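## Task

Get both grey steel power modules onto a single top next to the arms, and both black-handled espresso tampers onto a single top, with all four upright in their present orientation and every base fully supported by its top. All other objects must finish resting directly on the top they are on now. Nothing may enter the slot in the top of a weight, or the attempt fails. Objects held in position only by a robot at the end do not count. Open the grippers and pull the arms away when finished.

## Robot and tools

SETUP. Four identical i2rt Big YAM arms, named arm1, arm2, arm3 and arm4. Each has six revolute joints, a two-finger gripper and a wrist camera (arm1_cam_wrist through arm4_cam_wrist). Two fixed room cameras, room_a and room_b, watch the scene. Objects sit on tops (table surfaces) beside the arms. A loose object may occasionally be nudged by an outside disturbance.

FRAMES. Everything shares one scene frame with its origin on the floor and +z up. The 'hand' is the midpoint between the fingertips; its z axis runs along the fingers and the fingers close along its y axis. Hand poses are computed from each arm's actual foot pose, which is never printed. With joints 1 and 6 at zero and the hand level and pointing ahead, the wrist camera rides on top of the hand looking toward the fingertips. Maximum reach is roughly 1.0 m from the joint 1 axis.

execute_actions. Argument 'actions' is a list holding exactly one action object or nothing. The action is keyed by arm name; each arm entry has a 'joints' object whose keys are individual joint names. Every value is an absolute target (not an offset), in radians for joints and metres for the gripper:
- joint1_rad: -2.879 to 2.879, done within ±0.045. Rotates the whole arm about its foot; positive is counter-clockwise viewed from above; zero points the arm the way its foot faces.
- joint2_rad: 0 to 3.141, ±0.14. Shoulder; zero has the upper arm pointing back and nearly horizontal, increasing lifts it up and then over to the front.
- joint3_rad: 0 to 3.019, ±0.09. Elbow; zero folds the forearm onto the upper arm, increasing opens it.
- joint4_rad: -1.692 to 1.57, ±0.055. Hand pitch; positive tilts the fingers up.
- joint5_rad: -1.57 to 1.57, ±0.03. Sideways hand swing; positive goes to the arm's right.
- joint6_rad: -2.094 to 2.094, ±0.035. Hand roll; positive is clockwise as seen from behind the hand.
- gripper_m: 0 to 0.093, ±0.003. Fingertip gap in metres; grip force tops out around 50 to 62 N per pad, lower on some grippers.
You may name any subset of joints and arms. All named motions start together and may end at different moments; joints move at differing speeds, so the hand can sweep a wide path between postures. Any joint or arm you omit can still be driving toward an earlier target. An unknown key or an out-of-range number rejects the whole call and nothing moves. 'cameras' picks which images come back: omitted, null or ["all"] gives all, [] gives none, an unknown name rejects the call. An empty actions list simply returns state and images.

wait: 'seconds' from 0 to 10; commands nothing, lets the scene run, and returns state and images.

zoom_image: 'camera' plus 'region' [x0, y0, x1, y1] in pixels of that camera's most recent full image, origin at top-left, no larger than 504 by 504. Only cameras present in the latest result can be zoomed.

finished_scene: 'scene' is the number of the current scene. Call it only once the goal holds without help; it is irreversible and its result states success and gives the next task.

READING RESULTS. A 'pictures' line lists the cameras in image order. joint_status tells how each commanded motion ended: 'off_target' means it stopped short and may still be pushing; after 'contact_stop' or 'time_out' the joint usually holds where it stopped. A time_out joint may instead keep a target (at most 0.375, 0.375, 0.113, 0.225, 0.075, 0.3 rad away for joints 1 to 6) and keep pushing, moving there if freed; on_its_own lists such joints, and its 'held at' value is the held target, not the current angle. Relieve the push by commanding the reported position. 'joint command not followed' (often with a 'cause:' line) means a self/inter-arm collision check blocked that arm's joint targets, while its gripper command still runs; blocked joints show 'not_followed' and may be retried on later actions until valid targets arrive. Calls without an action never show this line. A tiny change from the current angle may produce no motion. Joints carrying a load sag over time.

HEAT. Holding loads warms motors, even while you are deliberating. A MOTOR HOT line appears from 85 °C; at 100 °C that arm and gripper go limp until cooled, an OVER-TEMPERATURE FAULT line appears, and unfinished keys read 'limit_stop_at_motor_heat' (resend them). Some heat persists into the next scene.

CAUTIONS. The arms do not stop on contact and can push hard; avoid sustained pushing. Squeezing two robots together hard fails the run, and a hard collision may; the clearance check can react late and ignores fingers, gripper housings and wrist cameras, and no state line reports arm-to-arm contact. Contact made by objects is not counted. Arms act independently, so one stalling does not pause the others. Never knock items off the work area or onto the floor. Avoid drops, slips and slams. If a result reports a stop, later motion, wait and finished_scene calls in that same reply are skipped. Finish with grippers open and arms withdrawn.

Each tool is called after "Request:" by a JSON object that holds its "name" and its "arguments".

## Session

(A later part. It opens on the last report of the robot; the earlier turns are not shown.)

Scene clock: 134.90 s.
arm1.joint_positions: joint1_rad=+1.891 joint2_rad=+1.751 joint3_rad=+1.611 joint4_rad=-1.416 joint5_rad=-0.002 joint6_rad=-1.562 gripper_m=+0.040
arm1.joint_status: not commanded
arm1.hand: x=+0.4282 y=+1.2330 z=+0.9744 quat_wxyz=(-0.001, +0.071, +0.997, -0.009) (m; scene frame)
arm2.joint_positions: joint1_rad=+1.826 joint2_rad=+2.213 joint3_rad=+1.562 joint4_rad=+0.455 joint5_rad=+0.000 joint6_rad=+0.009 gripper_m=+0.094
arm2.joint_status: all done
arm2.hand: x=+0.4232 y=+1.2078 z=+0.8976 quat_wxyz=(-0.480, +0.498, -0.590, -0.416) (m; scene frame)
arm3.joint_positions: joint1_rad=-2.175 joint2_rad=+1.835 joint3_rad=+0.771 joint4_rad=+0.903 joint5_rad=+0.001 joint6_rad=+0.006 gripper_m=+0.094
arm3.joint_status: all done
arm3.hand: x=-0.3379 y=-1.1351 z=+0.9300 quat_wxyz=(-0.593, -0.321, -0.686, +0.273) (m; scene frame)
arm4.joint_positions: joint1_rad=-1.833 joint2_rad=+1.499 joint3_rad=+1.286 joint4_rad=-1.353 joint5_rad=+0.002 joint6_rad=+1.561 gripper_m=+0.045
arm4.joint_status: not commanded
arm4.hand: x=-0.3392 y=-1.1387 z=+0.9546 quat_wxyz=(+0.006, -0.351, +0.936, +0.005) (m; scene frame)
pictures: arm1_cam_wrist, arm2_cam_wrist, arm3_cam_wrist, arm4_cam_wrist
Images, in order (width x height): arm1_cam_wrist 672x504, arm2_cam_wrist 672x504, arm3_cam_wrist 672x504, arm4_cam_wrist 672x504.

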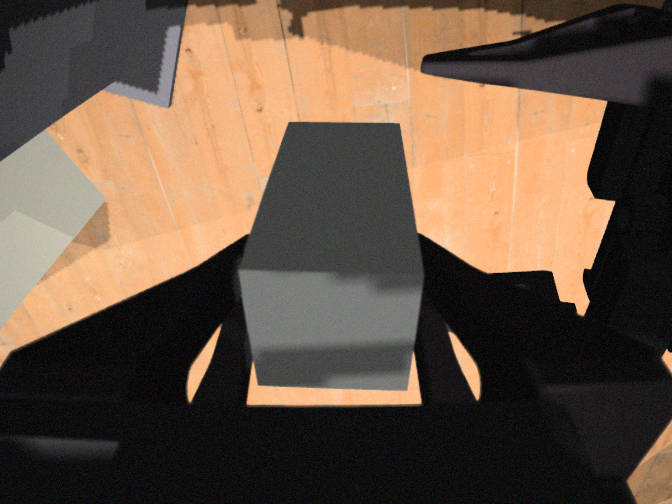

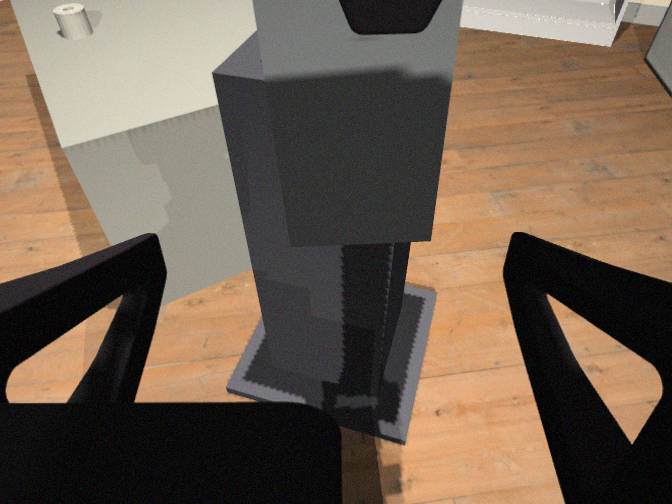

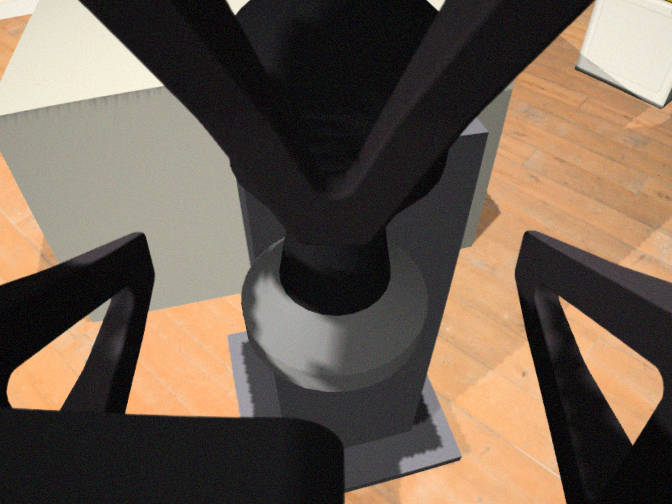

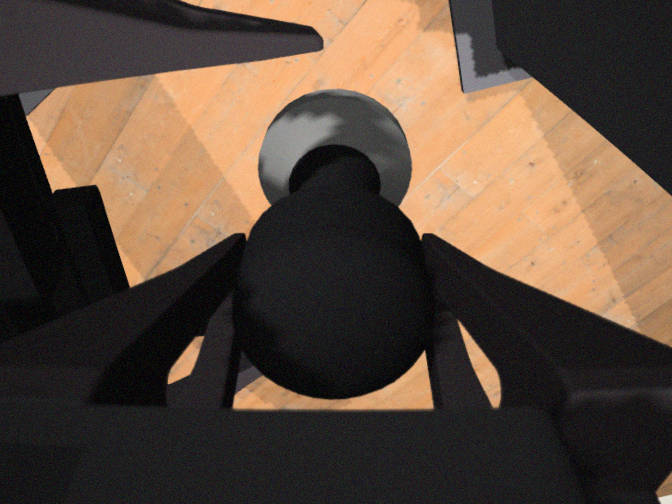

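Request:
{"name": "execute_actions", "arguments": {"actions": [{"arm2":{"joints":{"joint1_rad":1.805,"joint2_rad":2.225,"joint3_rad":1.735,"joint4_rad":0.34}},"arm3":{"joints":{"joint2_rad":1.945,"joint3_rad":0.82,"joint4_rad":1.11}}}], "cameras": ["arm1_cam_wrist","arm2_cam_wrist","arm3_cam_wrist","arm4_cam_wrist"]}}

Scene clock: 153.50 s.
arm1.joint_positions: joint1_rad=+1.891 joint2_rad=+1.751 joint3_rad=+1.611 joint4_rad=-1.416 joint5_rad=-0.002 joint6_rad=-1.562 gripper_m=+0.040
arm1.joint_status: not commanded
arm1.hand: x=+0.4282 y=+1.2330 z=+0.9744 quat_wxyz=(-0.001, +0.071, +0.997, -0.009) (m; scene frame)
arm2.joint_positions: joint1_rad=+1.819 joint2_rad=+2.230 joint3_rad=+1.680 joint4_rad=+0.347 joint5_rad=+0.000 joint6_rad=+0.009 gripper_m=+0.094
arm2.joint_status: all done
arm2.hand: x=+0.4336 y=+1.2322 z=+0.9222 quat_wxyz=(-0.479, +0.498, -0.594, -0.412) (m; scene frame)
arm3.joint_positions: joint1_rad=-2.175 joint2_rad=+1.945 joint3_rad=+0.795 joint4_rad=+1.086 joint5_rad=+0.001 joint6_rad=+0.006 gripper_m=+0.094
arm3.joint_status: all done
arm3.hand: x=-0.3311 y=-1.1432 z=+0.9188 quat_wxyz=(-0.626, -0.307, -0.657, +0.288) (m; scene frame)
arm4.joint_positions: joint1_rad=-1.833 joint2_rad=+1.499 joint3_rad=+1.286 joint4_rad=-1.353 joint5_rad=+0.002 joint6_rad=+1.561 gripper_m=+0.045
arm4.joint_status: not commanded
arm4.hand: x=-0.3392 y=-1.1387 z=+0.9546 quat_wxyz=(+0.006, -0.351, +0.936, +0.005) (m; scene frame)
pictures: arm1_cam_wrist, arm2_cam_wrist, arm3_cam_wrist, arm4_cam_wrist
Images, in order (width x height): arm1_cam_wrist 672x504, arm2_cam_wrist 672x504, arm3_cam_wrist 672x504, arm4_cam_wrist 672x504.

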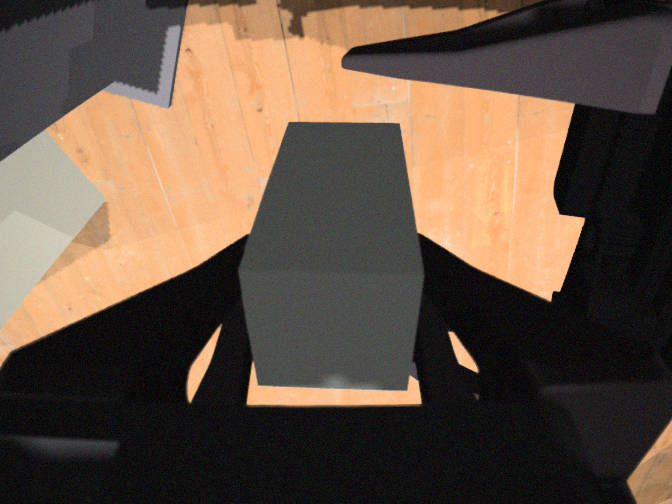

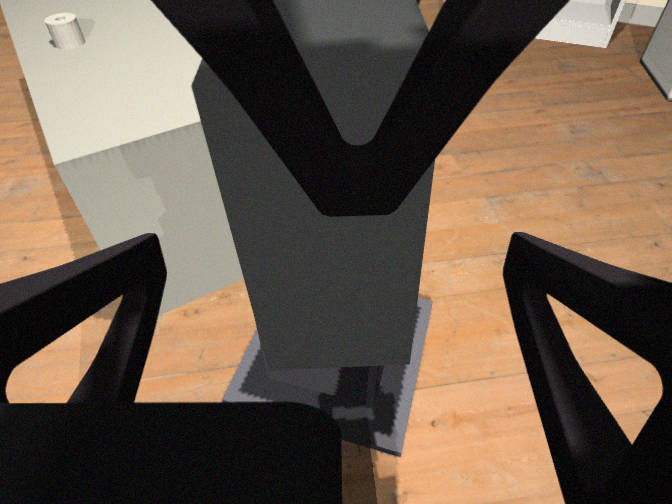

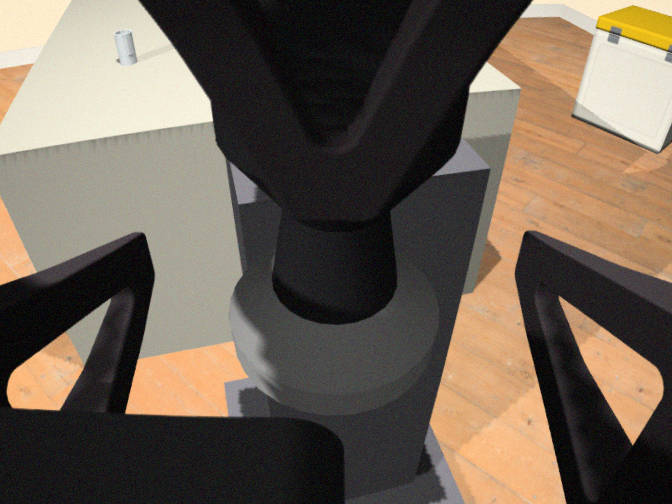

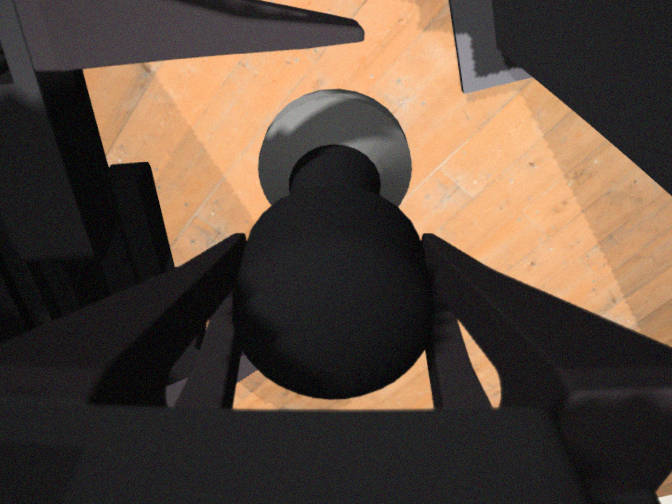

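Request:
{"name": "execute_actions", "arguments": {"actions": [{"arm2":{"joints":{"joint4_rad":0.40}},"arm3":{"joints":{"joint4_rad":1.14}}}], "cameras": []}}

Request:
{"name": "execute_actions", "arguments": {"actions": [{"arm2":{"joints":{"gripper_m":0.015}},"arm3":{"joints":{"gripper_m":0.005}}}], "cameras": ["arm1_cam_wrist","arm2_cam_wrist","arm3_cam_wrist","arm4_cam_wrist"]}}

Scene clock: 159.90 s.
arm1.joint_positions: joint1_rad=+1.891 joint2_rad=+1.751 joint3_rad=+1.611 joint4_rad=-1.416 joint5_rad=-0.002 joint6_rad=-1.562 gripper_m=+0.040
arm1.joint_status: not commanded
arm1.hand: x=+0.4282 y=+1.2330 z=+0.9744 quat_wxyz=(-0.001, +0.071, +0.997, -0.009) (m; scene frame)
arm2.joint_positions: joint1_rad=+1.819 joint2_rad=+2.230 joint3_rad=+1.680 joint4_rad=+0.379 joint5_rad=+0.000 joint6_rad=+0.009 gripper_m=+0.094
arm2.joint_status: all done
arm2.hand: x=+0.4339 y=+1.2336 z=+0.9300 quat_wxyz=(-0.488, +0.491, -0.586, -0.420) (m; scene frame)
arm3.joint_positions: joint1_rad=-2.175 joint2_rad=+1.945 joint3_rad=+0.795 joint4_rad=+1.116 joint5_rad=+0.001 joint6_rad=+0.006 gripper_m=+0.094
arm3.joint_status: all done
arm3.hand: x=-0.3309 y=-1.1434 z=+0.9261 quat_wxyz=(-0.635, -0.303, -0.648, +0.292) (m; scene frame)
arm4.joint_positions: joint1_rad=-1.833 joint2_rad=+1.499 joint3_rad=+1.286 joint4_rad=-1.353 joint5_rad=+0.002 joint6_rad=+1.561 gripper_m=+0.045
arm4.joint_status: not commanded
arm4.hand: x=-0.3392 y=-1.1387 z=+0.9546 quat_wxyz=(+0.006, -0.351, +0.936, +0.005) (m; scene frame)
pictures: none
No camera images: the call's "cameras" was empty. Leave "cameras" out to get every camera's image.

Scene clock: 160.60 s.
arm1.joint_positions: joint1_rad=+1.891 joint2_rad=+1.751 joint3_rad=+1.611 joint4_rad=-1.416 joint5_rad=+0.000 joint6_rad=-1.562 gripper_m=+0.040
arm1.joint_status: not commanded
arm1.hand: x=+0.4280 y=+1.2330 z=+0.9744 quat_wxyz=(-0.001, +0.071, +0.997, -0.009) (m; scene frame)
arm2.joint_positions: joint1_rad=+1.819 joint2_rad=+2.230 joint3_rad=+1.680 joint4_rad=+0.379 joint5_rad=-0.003 joint6_rad=+0.002 gripper_m=+0.039
arm2.joint_status: gripper_m off_target (ended at +0.039, target +0.015)
arm2.hand: x=+0.4335 y=+1.2337 z=+0.9302 quat_wxyz=(-0.489, +0.494, -0.584, -0.419) (m; scene frame)
arm3.joint_positions: joint1_rad=-2.176 joint2_rad=+1.945 joint3_rad=+0.796 joint4_rad=+1.121 joint5_rad=+0.001 joint6_rad=+0.006 gripper_m=+0.027
arm3.joint_status: gripper_m off_target (ended at +0.027, target +0.005)
arm3.hand: x=-0.3313 y=-1.1441 z=+0.9277 quat_wxyz=(-0.637, -0.302, -0.646, +0.293) (m; scene frame)
arm4.joint_positions: joint1_rad=-1.833 joint2_rad=+1.499 joint3_rad=+1.286 joint4_rad=-1.356 joint5_rad=+0.001 joint6_rad=+1.563 gripper_m=+0.045
arm4.joint_status: not commanded
arm4.hand: x=-0.3389 y=-1.1393 z=+0.9544 quat_wxyz=(+0.006, -0.350, +0.937, +0.004) (m; scene frame)
pictures: arm1_cam_wrist, arm2_cam_wrist, arm3_cam_wrist, arm4_cam_wrist
Images, in order (width x height): arm1_cam_wrist 672x504, arm2_cam_wrist 672x504, arm3_cam_wrist 672x504, arm4_cam_wrist 672x504.

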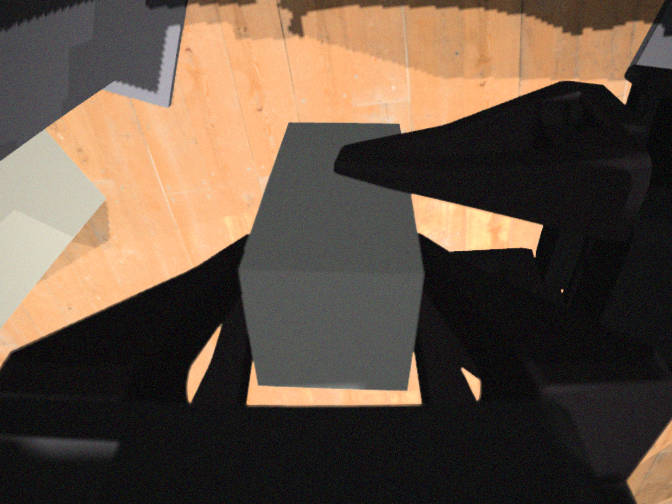

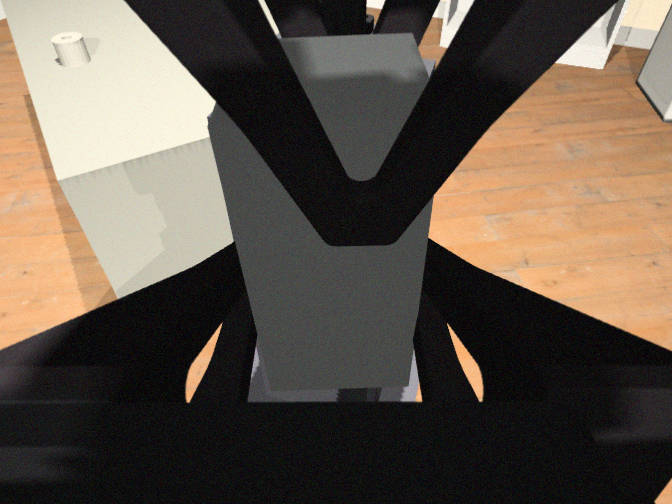

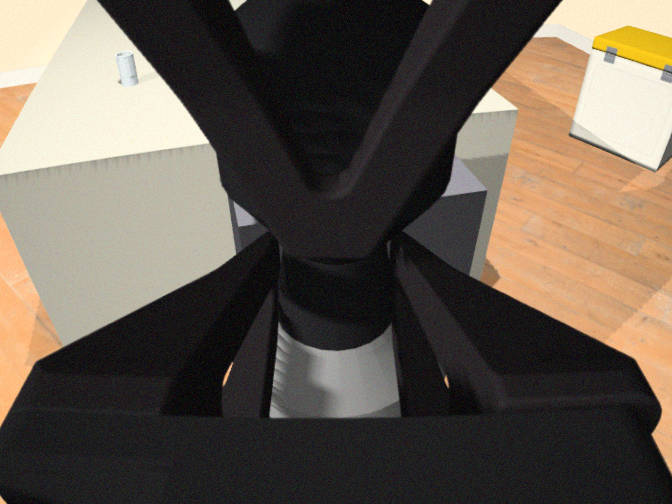

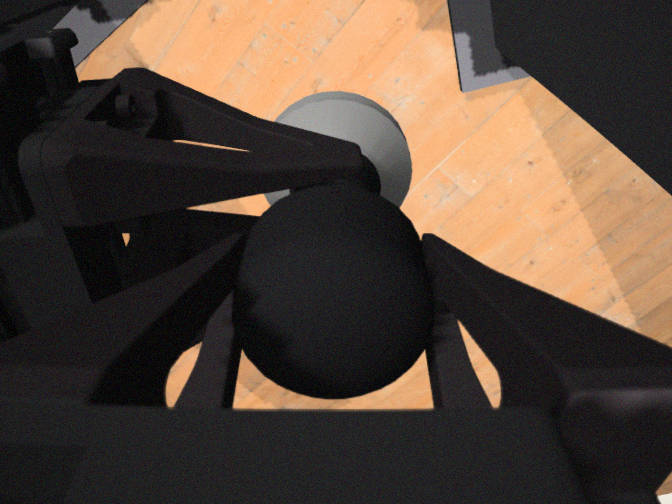

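Request:
{"name": "execute_actions", "arguments": {"actions": [{"arm2":{"joints":{"gripper_m":0.093}},"arm4":{"joints":{"gripper_m":0.058}}}], "cameras": []}}

Request:
{"name": "execute_actions", "arguments": {"actions": [{"arm2":{"joints":{"joint2_rad":1.965,"joint3_rad":1.12,"joint4_rad":0.72}},"arm4":{"joints":{"joint2_rad":1.47,"joint3_rad":1.5,"joint4_rad":-1.6}}}], "cameras": ["arm3_cam_wrist"]}}

Request:
{"name": "execute_actions", "arguments": {"actions": [{"arm2":{"joints":{"joint1_rad":-1.93,"joint2_rad":1.5,"joint3_rad":1.6,"joint4_rad":-1.6,"joint6_rad":1.57}},"arm3":{"joints":{"joint1_rad":-0.51}},"arm4":{"joints":{"joint2_rad":0.9}}}], "cameras": []}}

Request:
{"name": "execute_actions", "arguments": {"actions": [{"arm2":{"joints":{"joint2_rad":1.85,"joint3_rad":1.9,"joint4_rad":-1.58,"gripper_m":0.068}},"arm3":{"joints":{"joint2_rad":2.3,"joint3_rad":1.68,"joint4_rad":0.62}}}], "cameras": ["arm2_cam_wrist","arm3_cam_wrist","room_a"]}}

Scene clock: 172.53 s.
arm1.joint_positions: joint1_rad=+1.891 joint2_rad=+1.751 joint3_rad=+1.611 joint4_rad=-1.417 joint5_rad=+0.000 joint6_rad=-1.562 gripper_m=+0.040
arm1.joint_status: not commanded
arm1.hand: x=+0.4280 y=+1.2331 z=+0.9744 quat_wxyz=(-0.001, +0.071, +0.997, -0.009) (m; scene frame)
arm2.joint_positions: joint1_rad=+1.819 joint2_rad=+2.230 joint3_rad=+1.680 joint4_rad=+0.379 joint5_rad=-0.002 joint6_rad=+0.002 gripper_m=+0.093
arm2.joint_status: all done
arm2.hand: x=+0.4339 y=+1.2337 z=+0.9302 quat_wxyz=(-0.490, +0.493, -0.584, -0.419) (m; scene frame)
arm3.joint_positions: joint1_rad=-2.176 joint2_rad=+1.951 joint3_rad=+0.796 joint4_rad=+1.121 joint5_rad=+0.001 joint6_rad=+0.006 gripper_m=+0.027
arm3.joint_status: not commanded
arm3.hand: x=-0.3314 y=-1.1440 z=+0.9242 quat_wxyz=(-0.635, -0.303, -0.647, +0.292) (m; scene frame)
arm4.joint_positions: joint1_rad=-1.833 joint2_rad=+1.499 joint3_rad=+1.286 joint4_rad=-1.356 joint5_rad=+0.001 joint6_rad=+1.563 gripper_m=+0.058
arm4.joint_status: all done
arm4.hand: x=-0.3389 y=-1.1393 z=+0.9544 quat_wxyz=(+0.006, -0.350, +0.937, +0.004) (m; scene frame)
pictures: none
No camera images: the call's "cameras" was empty. Leave "cameras" out to get every camera's image.

Scene clock: 174.07 s.
arm1.joint_positions: joint1_rad=+1.891 joint2_rad=+1.751 joint3_rad=+1.611 joint4_rad=-1.417 joint5_rad=+0.000 joint6_rad=-1.562 gripper_m=+0.040
arm1.joint_status: not commanded
arm1.hand: x=+0.4280 y=+1.2331 z=+0.9744 quat_wxyz=(-0.001, +0.071, +0.997, -0.009) (m; scene frame)
arm2.joint_positions: joint1_rad=+1.819 joint2_rad=+1.985 joint3_rad=+1.113 joint4_rad=+0.712 joint5_rad=-0.002 joint6_rad=+0.002 gripper_m=+0.093
arm2.joint_status: all done
arm2.hand: x=+0.4092 y=+1.0853 z=+0.9020 quat_wxyz=(-0.493, +0.491, -0.581, -0.422) (m; scene frame)
arm3.joint_positions: joint1_rad=-2.176 joint2_rad=+1.954 joint3_rad=+0.800 joint4_rad=+1.121 joint5_rad=+0.001 joint6_rad=+0.006 gripper_m=+0.027
arm3.joint_status: not commanded
arm3.hand: x=-0.3303 y=-1.1452 z=+0.9244 quat_wxyz=(-0.636, -0.303, -0.647, +0.293) (m; scene frame)
arm4.joint_positions: joint1_rad=-1.833 joint2_rad=+1.463 joint3_rad=+1.467 joint4_rad=-1.584 joint5_rad=+0.001 joint6_rad=+1.563 gripper_m=+0.058
arm4.joint_status: all done
arm4.hand: x=-0.3347 y=-1.1459 z=+1.0379 quat_wxyz=(+0.008, -0.350, +0.937, -0.001) (m; scene frame)
pictures: arm3_cam_wrist
Images, in order (width x height): arm3_cam_wrist 672x504.

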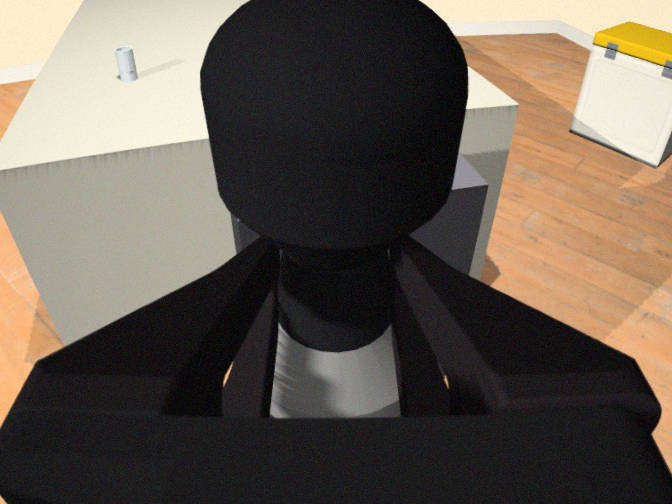

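Scene clock: 176.97 s.
arm1.joint_positions: joint1_rad=+1.891 joint2_rad=+1.751 joint3_rad=+1.611 joint4_rad=-1.417 joint5_rad=+0.000 joint6_rad=-1.562 gripper_m=+0.040
arm1.joint_status: not commanded
arm1.hand: x=+0.4280 y=+1.2331 z=+0.9744 quat_wxyz=(-0.001, +0.071, +0.997, -0.009) (m; scene frame)
arm2.joint_positions: joint1_rad=-1.931 joint2_rad=+1.515 joint3_rad=+1.594 joint4_rad=-1.591 joint5_rad=-0.001 joint6_rad=+1.559 gripper_m=+0.093
arm2.joint_status: all done
arm2.hand: x=-0.0326 y=+0.0378 z=+1.0810 quat_wxyz=(-0.027, -0.928, +0.371, +0.013) (m; scene frame)
arm3.joint_positions: joint1_rad=-0.503 joint2_rad=+1.954 joint3_rad=+0.800 joint4_rad=+1.121 joint5_rad=-0.003 joint6_rad=+0.006 gripper_m=+0.027
arm3.joint_status: all done
arm3.hand: x=-0.2995 y=-0.2146 z=+0.9159 quat_wxyz=(-0.640, +0.284, -0.660, -0.271) (m; scene frame)
arm4.joint_positions: joint1_rad=-1.833 joint2_rad=+0.897 joint3_rad=+1.488 joint4_rad=-1.584 joint5_rad=+0.001 joint6_rad=+1.563 gripper_m=+0.058
arm4.joint_status: all done
arm4.hand: x=-0.2468 y=-1.2529 z=+1.2434 quat_wxyz=(-0.091, -0.337, +0.897, +0.270) (m; scene frame)
pictures: none
No camera images: the call's "cameras" was empty. Leave "cameras" out to get every camera's image.

Scene clock: 178.57 s.
arm1.joint_positions: joint1_rad=+1.891 joint2_rad=+1.751 joint3_rad=+1.611 joint4_rad=-1.417 joint5_rad=+0.000 joint6_rad=-1.562 gripper_m=+0.040
arm1.joint_status: not commanded
arm1.hand: x=+0.4280 y=+1.2331 z=+0.9744 quat_wxyz=(-0.001, +0.071, +0.997, -0.009) (m; scene frame)
arm2.joint_positions: joint1_rad=-1.931 joint2_rad=+1.867 joint3_rad=+1.838 joint4_rad=-1.584 joint5_rad=-0.001 joint6_rad=+1.560 gripper_m=+0.068
arm2.joint_status: all done
arm2.hand: x=-0.1060 y=-0.0372 z=+1.0005 quat_wxyz=(+0.019, -0.928, +0.372, -0.007) (m; scene frame)
arm3.joint_positions: joint1_rad=-0.503 joint2_rad=+2.323 joint3_rad=+1.636 joint4_rad=+0.613 joint5_rad=-0.003 joint6_rad=+0.006 gripper_m=+0.027
arm3.joint_status: all done
arm3.hand: x=-0.1305 y=-0.0393 z=+0.9162 quat_wxyz=(-0.626, +0.289, -0.674, -0.265) (m; scene frame)
arm4.joint_positions: joint1_rad=-1.833 joint2_rad=+0.897 joint3_rad=+1.488 joint4_rad=-1.584 joint5_rad=+0.001 joint6_rad=+1.563 gripper_m=+0.058
arm4.joint_status: not commanded
arm4.hand: x=-0.2468 y=-1.2529 z=+1.2434 quat_wxyz=(-0.091, -0.337, +0.897, +0.270) (m; scene frame)
pictures: arm2_cam_wrist, arm3_cam_wrist, room_a
Images, in order (width x height): arm2_cam_wrist 672x504, arm3_cam_wrist 672x504, room_a 672x504.

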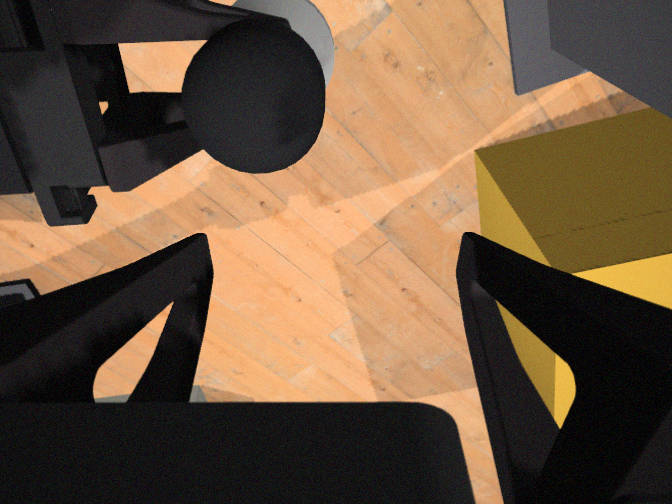

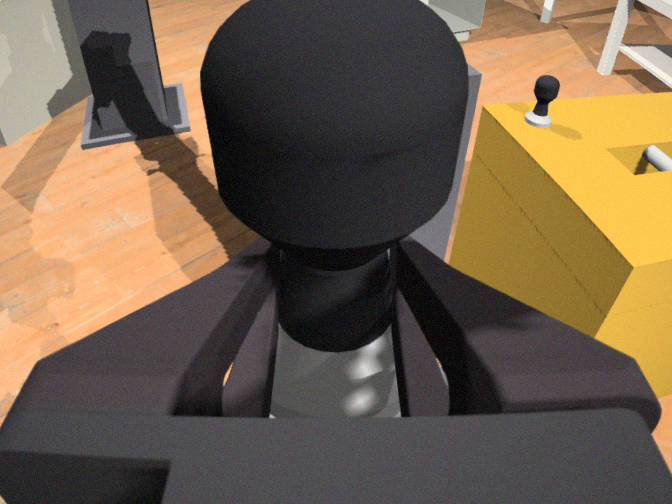

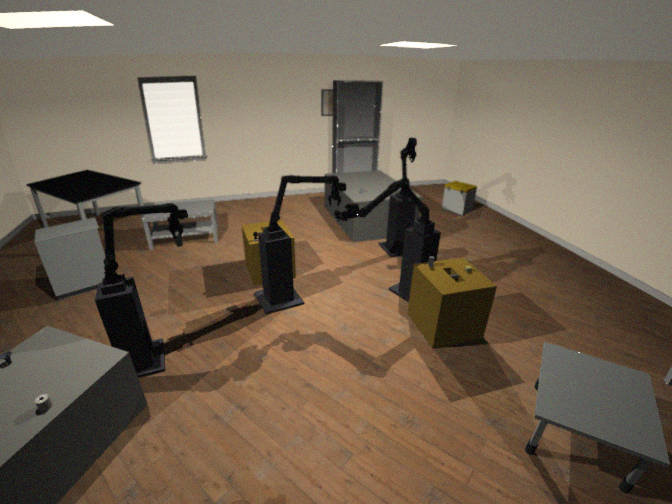

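Request:
{"name": "execute_actions", "arguments": {"actions": [{"arm2":{"joints":{"joint1_rad":-1.985,"joint2_rad":1.88,"joint4_rad":-1.46}}}], "cameras": ["arm2_cam_wrist","arm3_cam_wrist"]}}

Scene clock: 182.87 s.
arm1.joint_positions: joint1_rad=+1.891 joint2_rad=+1.751 joint3_rad=+1.611 joint4_rad=-1.417 joint5_rad=+0.000 joint6_rad=-1.562 gripper_m=+0.040
arm1.joint_status: not commanded
arm1.hand: x=+0.4280 y=+1.2331 z=+0.9744 quat_wxyz=(-0.001, +0.071, +0.997, -0.009) (m; scene frame)
arm2.joint_positions: joint1_rad=-1.982 joint2_rad=+1.875 joint3_rad=+1.838 joint4_rad=-1.472 joint5_rad=-0.001 joint6_rad=+1.560 gripper_m=+0.068
arm2.joint_status: all done
arm2.hand: x=-0.1474 y=-0.0356 z=+0.9962 quat_wxyz=(-0.029, -0.918, +0.395, +0.014) (m; scene frame)
arm3.joint_positions: joint1_rad=-0.503 joint2_rad=+2.323 joint3_rad=+1.636 joint4_rad=+0.613 joint5_rad=-0.003 joint6_rad=+0.006 gripper_m=+0.027
arm3.joint_status: not commanded
arm3.hand: x=-0.1305 y=-0.0393 z=+0.9162 quat_wxyz=(-0.626, +0.289, -0.674, -0.265) (m; scene frame)
arm4.joint_positions: joint1_rad=-1.833 joint2_rad=+0.897 joint3_rad=+1.488 joint4_rad=-1.584 joint5_rad=+0.001 joint6_rad=+1.563 gripper_m=+0.058
arm4.joint_status: not commanded
arm4.hand: x=-0.2468 y=-1.2529 z=+1.2434 quat_wxyz=(-0.091, -0.337, +0.897, +0.270) (m; scene frame)
pictures: arm2_cam_wrist, arm3_cam_wrist
Images, in order (width x height): arm2_cam_wrist 672x504, arm3_cam_wrist 672x504.

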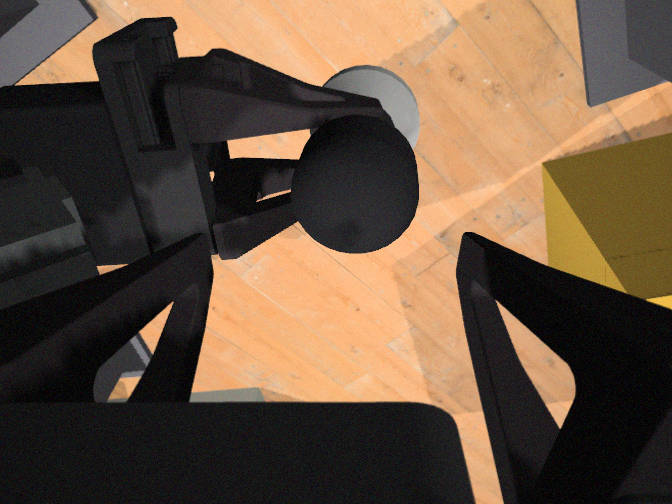

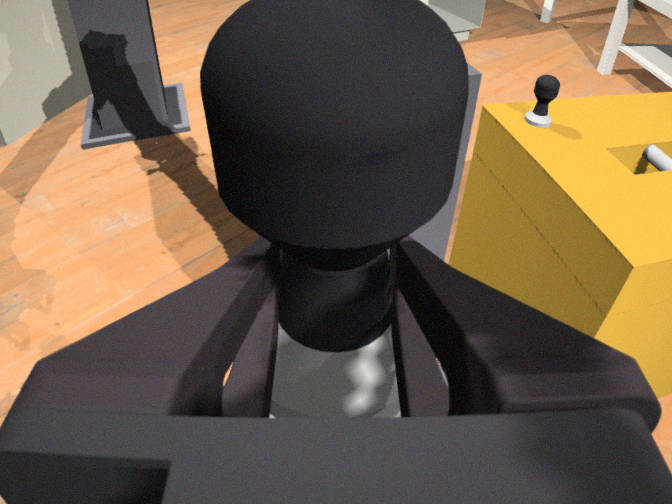

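Request:
{"name": "execute_actions", "arguments": {"actions": [{"arm2":{"joints":{"joint1_rad":-1.97,"joint3_rad":1.708,"joint4_rad":-1.335}}}], "cameras": ["arm2_cam_wrist","arm3_cam_wrist"]}}

Scene clock: 188.33 s.
arm1.joint_positions: joint1_rad=+1.891 joint2_rad=+1.751 joint3_rad=+1.611 joint4_rad=-1.417 joint5_rad=+0.000 joint6_rad=-1.562 gripper_m=+0.040
arm1.joint_status: not commanded
arm1.hand: x=+0.4280 y=+1.2331 z=+0.9744 quat_wxyz=(-0.001, +0.071, +0.997, -0.009) (m; scene frame)
arm2.joint_positions: joint1_rad=-1.982 joint2_rad=+1.892 joint3_rad=+1.709 joint4_rad=-1.347 joint5_rad=-0.001 joint6_rad=+1.560 gripper_m=+0.068
arm2.joint_status: all done
arm2.hand: x=-0.1435 y=-0.0317 z=+0.9376 quat_wxyz=(-0.019, -0.918, +0.395, +0.010) (m; scene frame)
arm3.joint_positions: joint1_rad=-0.503 joint2_rad=+2.323 joint3_rad=+1.636 joint4_rad=+0.613 joint5_rad=-0.003 joint6_rad=+0.006 gripper_m=+0.027
arm3.joint_status: not commanded
arm3.hand: x=-0.1305 y=-0.0393 z=+0.9162 quat_wxyz=(-0.626, +0.289, -0.674, -0.265) (m; scene frame)
arm4.joint_positions: joint1_rad=-1.833 joint2_rad=+0.897 joint3_rad=+1.488 joint4_rad=-1.584 joint5_rad=+0.001 joint6_rad=+1.563 gripper_m=+0.058
arm4.joint_status: not commanded
arm4.hand: x=-0.2468 y=-1.2529 z=+1.2434 quat_wxyz=(-0.091, -0.337, +0.897, +0.270) (m; scene frame)
pictures: arm2_cam_wrist, arm3_cam_wrist
Images, in order (width x height): arm2_cam_wrist 672x504, arm3_cam_wrist 672x504.

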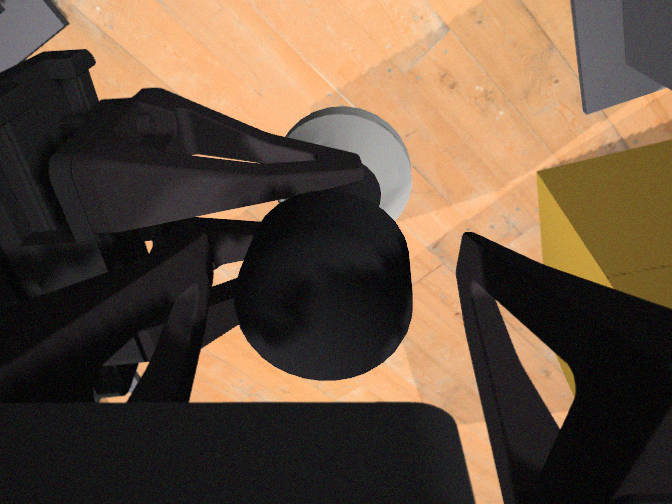

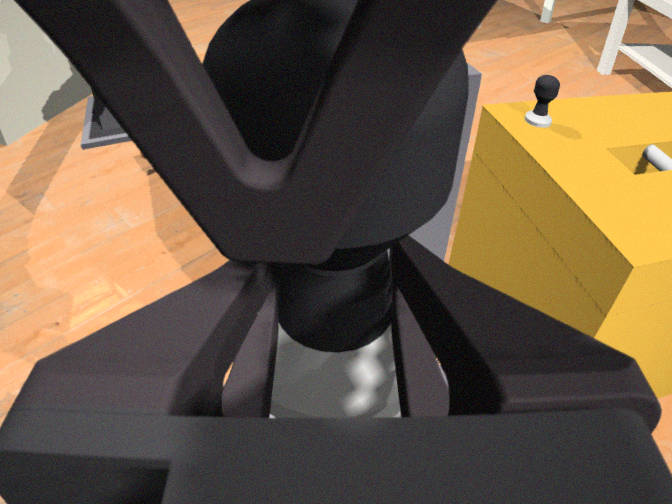

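Request:
{"name": "execute_actions", "arguments": {"actions": [{"arm2":{"joints":{"joint1_rad":-1.953}}}], "cameras": ["arm3_cam_wrist"]}}

Request:
{"name": "execute_actions", "arguments": {"actions": [{"arm2":{"joints":{"gripper_m":0.02}}}], "cameras": ["arm2_cam_wrist","arm3_cam_wrist"]}}

Scene clock: 193.67 s.
arm1.joint_positions: joint1_rad=+1.891 joint2_rad=+1.751 joint3_rad=+1.611 joint4_rad=-1.417 joint5_rad=+0.000 joint6_rad=-1.562 gripper_m=+0.040
arm1.joint_status: not commanded
arm1.hand: x=+0.4280 y=+1.2331 z=+0.9744 quat_wxyz=(-0.001, +0.071, +0.997, -0.009) (m; scene frame)
arm2.joint_positions: joint1_rad=-1.965 joint2_rad=+1.892 joint3_rad=+1.709 joint4_rad=-1.347 joint5_rad=-0.001 joint6_rad=+1.560 gripper_m=+0.068
arm2.joint_status: all done
arm2.hand: x=-0.1364 y=-0.0393 z=+0.9375 quat_wxyz=(-0.019, -0.922, +0.387, +0.010) (m; scene frame)
arm3.joint_positions: joint1_rad=-0.503 joint2_rad=+2.323 joint3_rad=+1.636 joint4_rad=+0.613 joint5_rad=-0.003 joint6_rad=+0.006 gripper_m=+0.027
arm3.joint_status: not commanded
arm3.hand: x=-0.1305 y=-0.0393 z=+0.9162 quat_wxyz=(-0.626, +0.289, -0.674, -0.265) (m; scene frame)
arm4.joint_positions: joint1_rad=-1.833 joint2_rad=+0.897 joint3_rad=+1.488 joint4_rad=-1.584 joint5_rad=+0.001 joint6_rad=+1.563 gripper_m=+0.058
arm4.joint_status: not commanded
arm4.hand: x=-0.2468 y=-1.2529 z=+1.2434 quat_wxyz=(-0.091, -0.337, +0.897, +0.270) (m; scene frame)
pictures: arm3_cam_wrist
Images, in order (width x height): arm3_cam_wrist 672x504.

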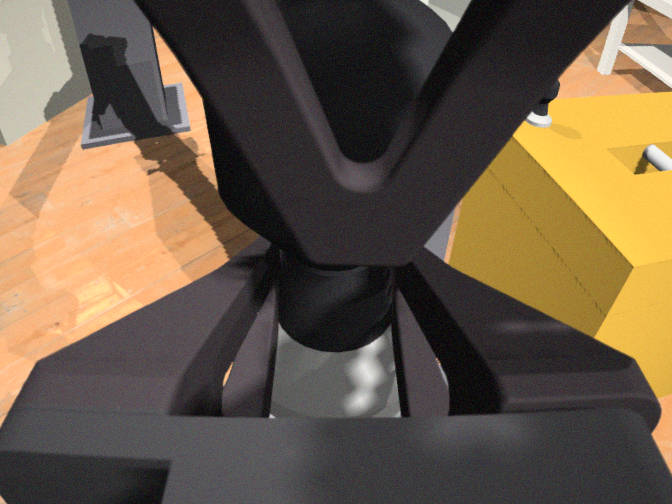

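Scene clock: 194.27 s.
arm1.joint_positions: joint1_rad=+1.891 joint2_rad=+1.751 joint3_rad=+1.611 joint4_rad=-1.417 joint5_rad=+0.000 joint6_rad=-1.562 gripper_m=+0.040
arm1.joint_status: not commanded
arm1.hand: x=+0.4280 y=+1.2331 z=+0.9744 quat_wxyz=(-0.001, +0.071, +0.997, -0.009) (m; scene frame)
arm2.joint_positions: joint1_rad=-1.965 joint2_rad=+1.892 joint3_rad=+1.709 joint4_rad=-1.343 joint5_rad=-0.001 joint6_rad=+1.560 gripper_m=+0.044
arm2.joint_status: gripper_m off_target (ended at +0.044, target +0.020)
arm2.hand: x=-0.1370 y=-0.0399 z=+0.9376 quat_wxyz=(-0.021, -0.922, +0.387, +0.010) (m; scene frame)
arm3.joint_positions: joint1_rad=-0.503 joint2_rad=+2.323 joint3_rad=+1.636 joint4_rad=+0.611 joint5_rad=-0.003 joint6_rad=+0.006 gripper_m=+0.027
arm3.joint_status: not commanded
arm3.hand: x=-0.1305 y=-0.0393 z=+0.9158 quat_wxyz=(-0.626, +0.290, -0.674, -0.264) (m; scene frame)
arm4.joint_positions: joint1_rad=-1.833 joint2_rad=+0.897 joint3_rad=+1.488 joint4_rad=-1.584 joint5_rad=+0.001 joint6_rad=+1.563 gripper_m=+0.058
arm4.joint_status: not commanded
arm4.hand: x=-0.2468 y=-1.2529 z=+1.2434 quat_wxyz=(-0.091, -0.337, +0.897, +0.270) (m; scene frame)
pictures: arm2_cam_wrist, arm3_cam_wrist
Images, in order (width x height): arm2_cam_wrist 672x504, arm3_cam_wrist 672x504.

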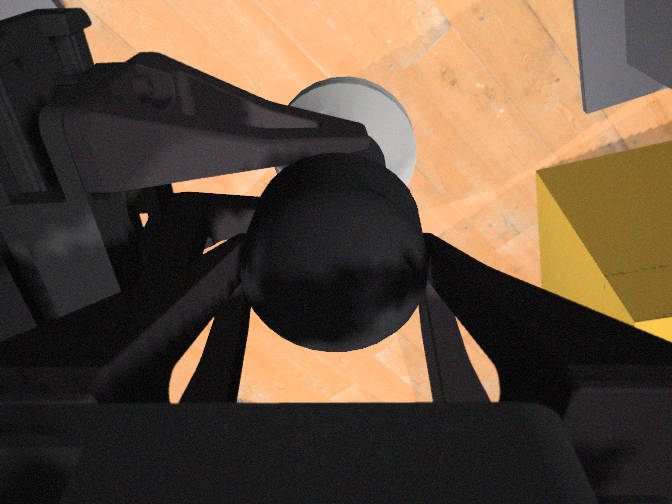

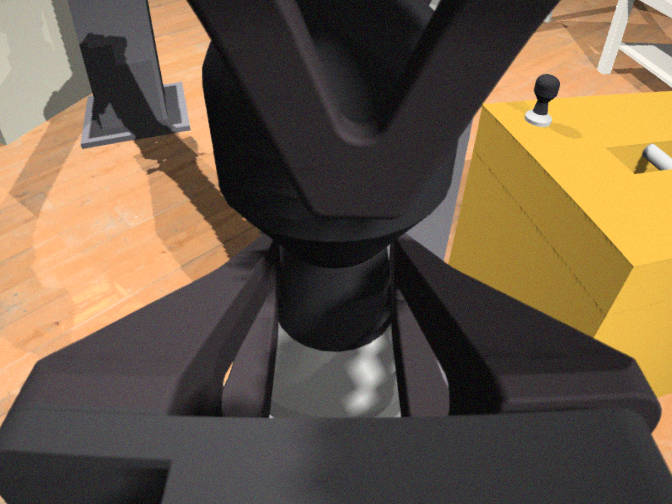

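Request:
{"name": "execute_actions", "arguments": {"actions": [{"arm3":{"joints":{"gripper_m":0.093}}}], "cameras": []}}

Request:
{"name": "execute_actions", "arguments": {"actions": [{"arm3":{"joints":{"joint2_rad":1.95,"joint3_rad":0.8,"joint4_rad":1.12}}}], "cameras": []}}

Request:
{"name": "execute_actions", "arguments": {"actions": [{"arm2":{"joints":{"joint1_rad":-0.48,"joint2_rad":2.1,"joint3_rad":1.16,"joint4_rad":-0.6,"joint6_rad":0}},"arm3":{"joints":{"joint2_rad":1.5,"joint3_rad":1.6,"joint4_rad":-1.6,"joint6_rad":1.57,"gripper_m":0.066}}}], "cameras": ["arm2_cam_wrist","room_b"]}}

Request:
{"name": "zoom_image", "arguments": {"camera": "room_b", "region": [310, 190, 410, 265]}}

Scene clock: 204.37 s.
arm1.joint_positions: joint1_rad=+1.891 joint2_rad=+1.751 joint3_rad=+1.611 joint4_rad=-1.417 joint5_rad=+0.000 joint6_rad=-1.562 gripper_m=+0.040
arm1.joint_status: not commanded
arm1.hand: x=+0.4280 y=+1.2331 z=+0.9744 quat_wxyz=(-0.001, +0.071, +0.997, -0.009) (m; scene frame)
arm2.joint_positions: joint1_rad=-1.965 joint2_rad=+1.896 joint3_rad=+1.705 joint4_rad=-1.343 joint5_rad=-0.001 joint6_rad=+1.560 gripper_m=+0.044
arm2.joint_status: not commanded
arm2.hand: x=-0.1362 y=-0.0391 z=+0.9335 quat_wxyz=(-0.017, -0.922, +0.387, +0.009) (m; scene frame)
arm3.joint_positions: joint1_rad=-0.503 joint2_rad=+2.321 joint3_rad=+1.637 joint4_rad=+0.611 joint5_rad=-0.003 joint6_rad=+0.006 gripper_m=+0.093
arm3.joint_status: all done
arm3.hand: x=-0.1302 y=-0.0389 z=+0.9183 quat_wxyz=(-0.627, +0.289, -0.673, -0.265) (m; scene frame)
arm4.joint_positions: joint1_rad=-1.833 joint2_rad=+0.897 joint3_rad=+1.488 joint4_rad=-1.584 joint5_rad=+0.001 joint6_rad=+1.563 gripper_m=+0.058
arm4.joint_status: not commanded
arm4.hand: x=-0.2468 y=-1.2529 z=+1.2434 quat_wxyz=(-0.091, -0.337, +0.897, +0.270) (m; scene frame)
pictures: none
No camera images: the call's "cameras" was empty. Leave "cameras" out to get every camera's image.

Scene clock: 205.87 s.
arm1.joint_positions: joint1_rad=+1.891 joint2_rad=+1.751 joint3_rad=+1.611 joint4_rad=-1.417 joint5_rad=+0.000 joint6_rad=-1.562 gripper_m=+0.040
arm1.joint_status: not commanded
arm1.hand: x=+0.4280 y=+1.2331 z=+0.9744 quat_wxyz=(-0.001, +0.071, +0.997, -0.009) (m; scene frame)
arm2.joint_positions: joint1_rad=-1.965 joint2_rad=+1.896 joint3_rad=+1.705 joint4_rad=-1.343 joint5_rad=-0.001 joint6_rad=+1.560 gripper_m=+0.044
arm2.joint_status: not commanded
arm2.hand: x=-0.1362 y=-0.0391 z=+0.9335 quat_wxyz=(-0.017, -0.922, +0.387, +0.009) (m; scene frame)
arm3.joint_positions: joint1_rad=-0.503 joint2_rad=+1.963 joint3_rad=+0.786 joint4_rad=+1.099 joint5_rad=-0.003 joint6_rad=+0.006 gripper_m=+0.093
arm3.joint_status: all done
arm3.hand: x=-0.3034 y=-0.2190 z=+0.8992 quat_wxyz=(-0.625, +0.290, -0.675, -0.264) (m; scene frame)
arm4.joint_positions: joint1_rad=-1.833 joint2_rad=+0.897 joint3_rad=+1.488 joint4_rad=-1.584 joint5_rad=+0.001 joint6_rad=+1.563 gripper_m=+0.058
arm4.joint_status: not commanded
arm4.hand: x=-0.2468 y=-1.2529 z=+1.2434 quat_wxyz=(-0.091, -0.337, +0.897, +0.270) (m; scene frame)
pictures: none
No camera images: the call's "cameras" was empty. Leave "cameras" out to get every camera's image.

Scene clock: 208.17 s.
arm1.joint_positions: joint1_rad=+1.891 joint2_rad=+1.751 joint3_rad=+1.611 joint4_rad=-1.417 joint5_rad=+0.000 joint6_rad=-1.562 gripper_m=+0.040
arm1.joint_status: not commanded
arm1.hand: x=+0.4280 y=+1.2331 z=+0.9744 quat_wxyz=(-0.001, +0.071, +0.997, -0.009) (m; scene frame)
arm2.joint_positions: joint1_rad=-0.470 joint2_rad=+2.118 joint3_rad=+1.161 joint4_rad=-0.601 joint5_rad=-0.002 joint6_rad=+0.012 gripper_m=+0.044
arm2.joint_status: all done
arm2.hand: x=+0.6071 y=-0.0163 z=+0.6422 quat_wxyz=(-0.005, -0.432, -0.902, +0.002) (m; scene frame)
arm3.joint_positions: joint1_rad=-0.503 joint2_rad=+1.516 joint3_rad=+1.582 joint4_rad=-1.587 joint5_rad=-0.003 joint6_rad=+1.562 gripper_m=+0.066
arm3.joint_status: all done
arm3.hand: x=-0.4156 y=-0.3315 z=+1.1091 quat_wxyz=(-0.014, -0.370, -0.929, -0.021) (m; scene frame)
arm4.joint_positions: joint1_rad=-1.833 joint2_rad=+0.897 joint3_rad=+1.488 joint4_rad=-1.584 joint5_rad=+0.001 joint6_rad=+1.563 gripper_m=+0.058
arm4.joint_status: not commanded
arm4.hand: x=-0.2468 y=-1.2529 z=+1.2434 quat_wxyz=(-0.091, -0.337, +0.897, +0.270) (m; scene frame)
pictures: arm2_cam_wrist, room_b
Images, in order (width x height): arm2_cam_wrist 672x504, room_b 672x504.

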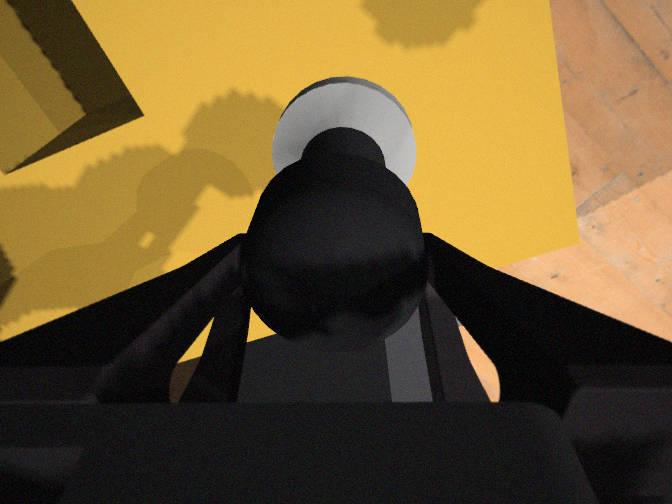

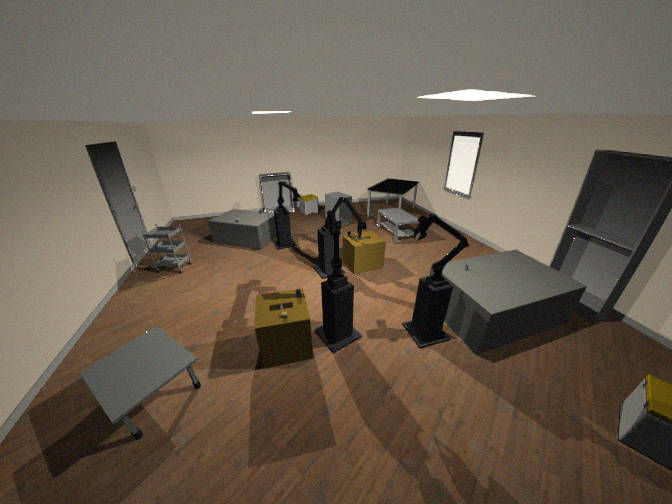

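Region (310, 190, 410, 265) of room_b's 672x504 image, scaled by 5.040, with more detail than that image has; it fills the top 378 rows of this view, and the rest is white.

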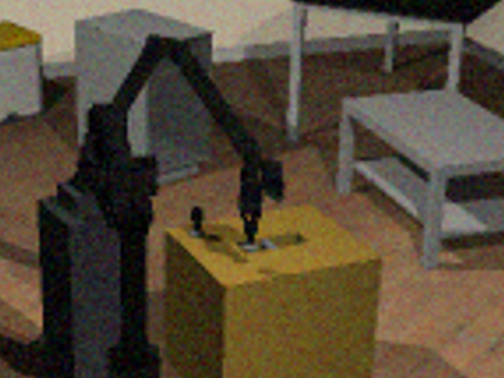

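Request:
{"name": "execute_actions", "arguments": {"actions": [{"arm2":{"joints":{"joint2_rad":2.195,"joint4_rad":-0.52}}}], "cameras": ["arm2_cam_wrist"]}}

Request:
{"name": "execute_actions", "arguments": {"actions": [{"arm2":{"joints":{"joint2_rad":2.235,"joint4_rad":-0.485}}}], "cameras": ["arm2_cam_wrist"]}}

Scene clock: 214.10 s.
arm1.joint_positions: joint1_rad=+1.891 joint2_rad=+1.751 joint3_rad=+1.611 joint4_rad=-1.417 joint5_rad=+0.000 joint6_rad=-1.562 gripper_m=+0.040
arm1.joint_status: not commanded
arm1.hand: x=+0.4280 y=+1.2331 z=+0.9744 quat_wxyz=(-0.001, +0.071, +0.997, -0.009) (m; scene frame)
arm2.joint_positions: joint1_rad=-0.470 joint2_rad=+2.229 joint3_rad=+1.154 joint4_rad=-0.529 joint5_rad=-0.002 joint6_rad=+0.011 gripper_m=+0.044
arm2.joint_status: all done
arm2.hand: x=+0.5943 y=-0.0010 z=+0.5881 quat_wxyz=(+0.017, -0.432, -0.902, -0.008) (m; scene frame)
arm3.joint_positions: joint1_rad=-0.503 joint2_rad=+1.516 joint3_rad=+1.582 joint4_rad=-1.587 joint5_rad=-0.003 joint6_rad=+1.562 gripper_m=+0.066
arm3.joint_status: not commanded
arm3.hand: x=-0.4156 y=-0.3315 z=+1.1091 quat_wxyz=(-0.014, -0.370, -0.929, -0.021) (m; scene frame)
arm4.joint_positions: joint1_rad=-1.833 joint2_rad=+0.897 joint3_rad=+1.488 joint4_rad=-1.584 joint5_rad=+0.001 joint6_rad=+1.563 gripper_m=+0.058
arm4.joint_status: not commanded
arm4.hand: x=-0.2468 y=-1.2529 z=+1.2434 quat_wxyz=(-0.091, -0.337, +0.897, +0.270) (m; scene frame)
pictures: arm2_cam_wrist
Images, in order (width x height): arm2_cam_wrist 672x504.

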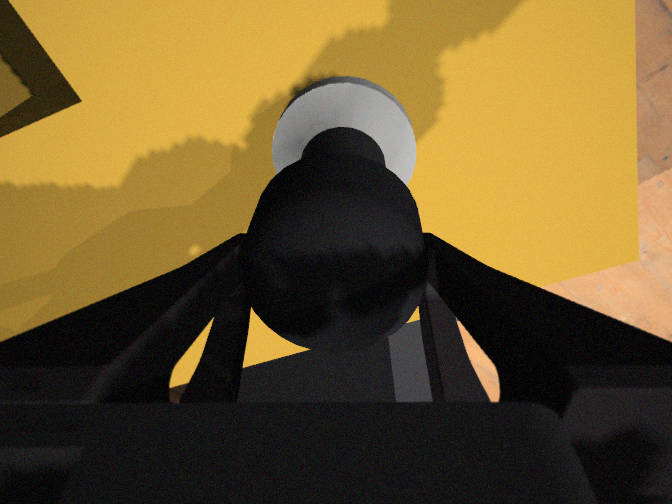

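Scene clock: 214.87 s.
arm1.joint_positions: joint1_rad=+1.891 joint2_rad=+1.751 joint3_rad=+1.611 joint4_rad=-1.417 joint5_rad=+0.000 joint6_rad=-1.562 gripper_m=+0.040
arm1.joint_status: not commanded
arm1.hand: x=+0.4280 y=+1.2331 z=+0.9744 quat_wxyz=(-0.001, +0.071, +0.997, -0.009) (m; scene frame)
arm2.joint_positions: joint1_rad=-0.470 joint2_rad=+2.248 joint3_rad=+1.154 joint4_rad=-0.495 joint5_rad=-0.002 joint6_rad=+0.011 gripper_m=+0.044
arm2.joint_status: all done
arm2.hand: x=+0.5956 y=-0.0027 z=+0.5793 quat_wxyz=(+0.010, -0.432, -0.902, -0.005) (m; scene frame)
arm3.joint_positions: joint1_rad=-0.503 joint2_rad=+1.516 joint3_rad=+1.582 joint4_rad=-1.587 joint5_rad=-0.003 joint6_rad=+1.562 gripper_m=+0.066
arm3.joint_status: not commanded
arm3.hand: x=-0.4156 y=-0.3315 z=+1.1091 quat_wxyz=(-0.014, -0.370, -0.929, -0.021) (m; scene frame)
arm4.joint_positions: joint1_rad=-1.833 joint2_rad=+0.897 joint3_rad=+1.488 joint4_rad=-1.584 joint5_rad=+0.001 joint6_rad=+1.563 gripper_m=+0.058
arm4.joint_status: not commanded
arm4.hand: x=-0.2468 y=-1.2529 z=+1.2434 quat_wxyz=(-0.091, -0.337, +0.897, +0.270) (m; scene frame)
pictures: arm2_cam_wrist
Images, in order (width x height): arm2_cam_wrist 672x504.

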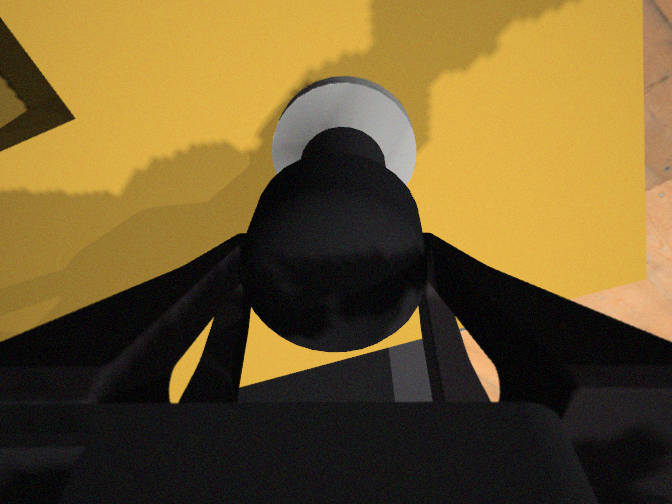

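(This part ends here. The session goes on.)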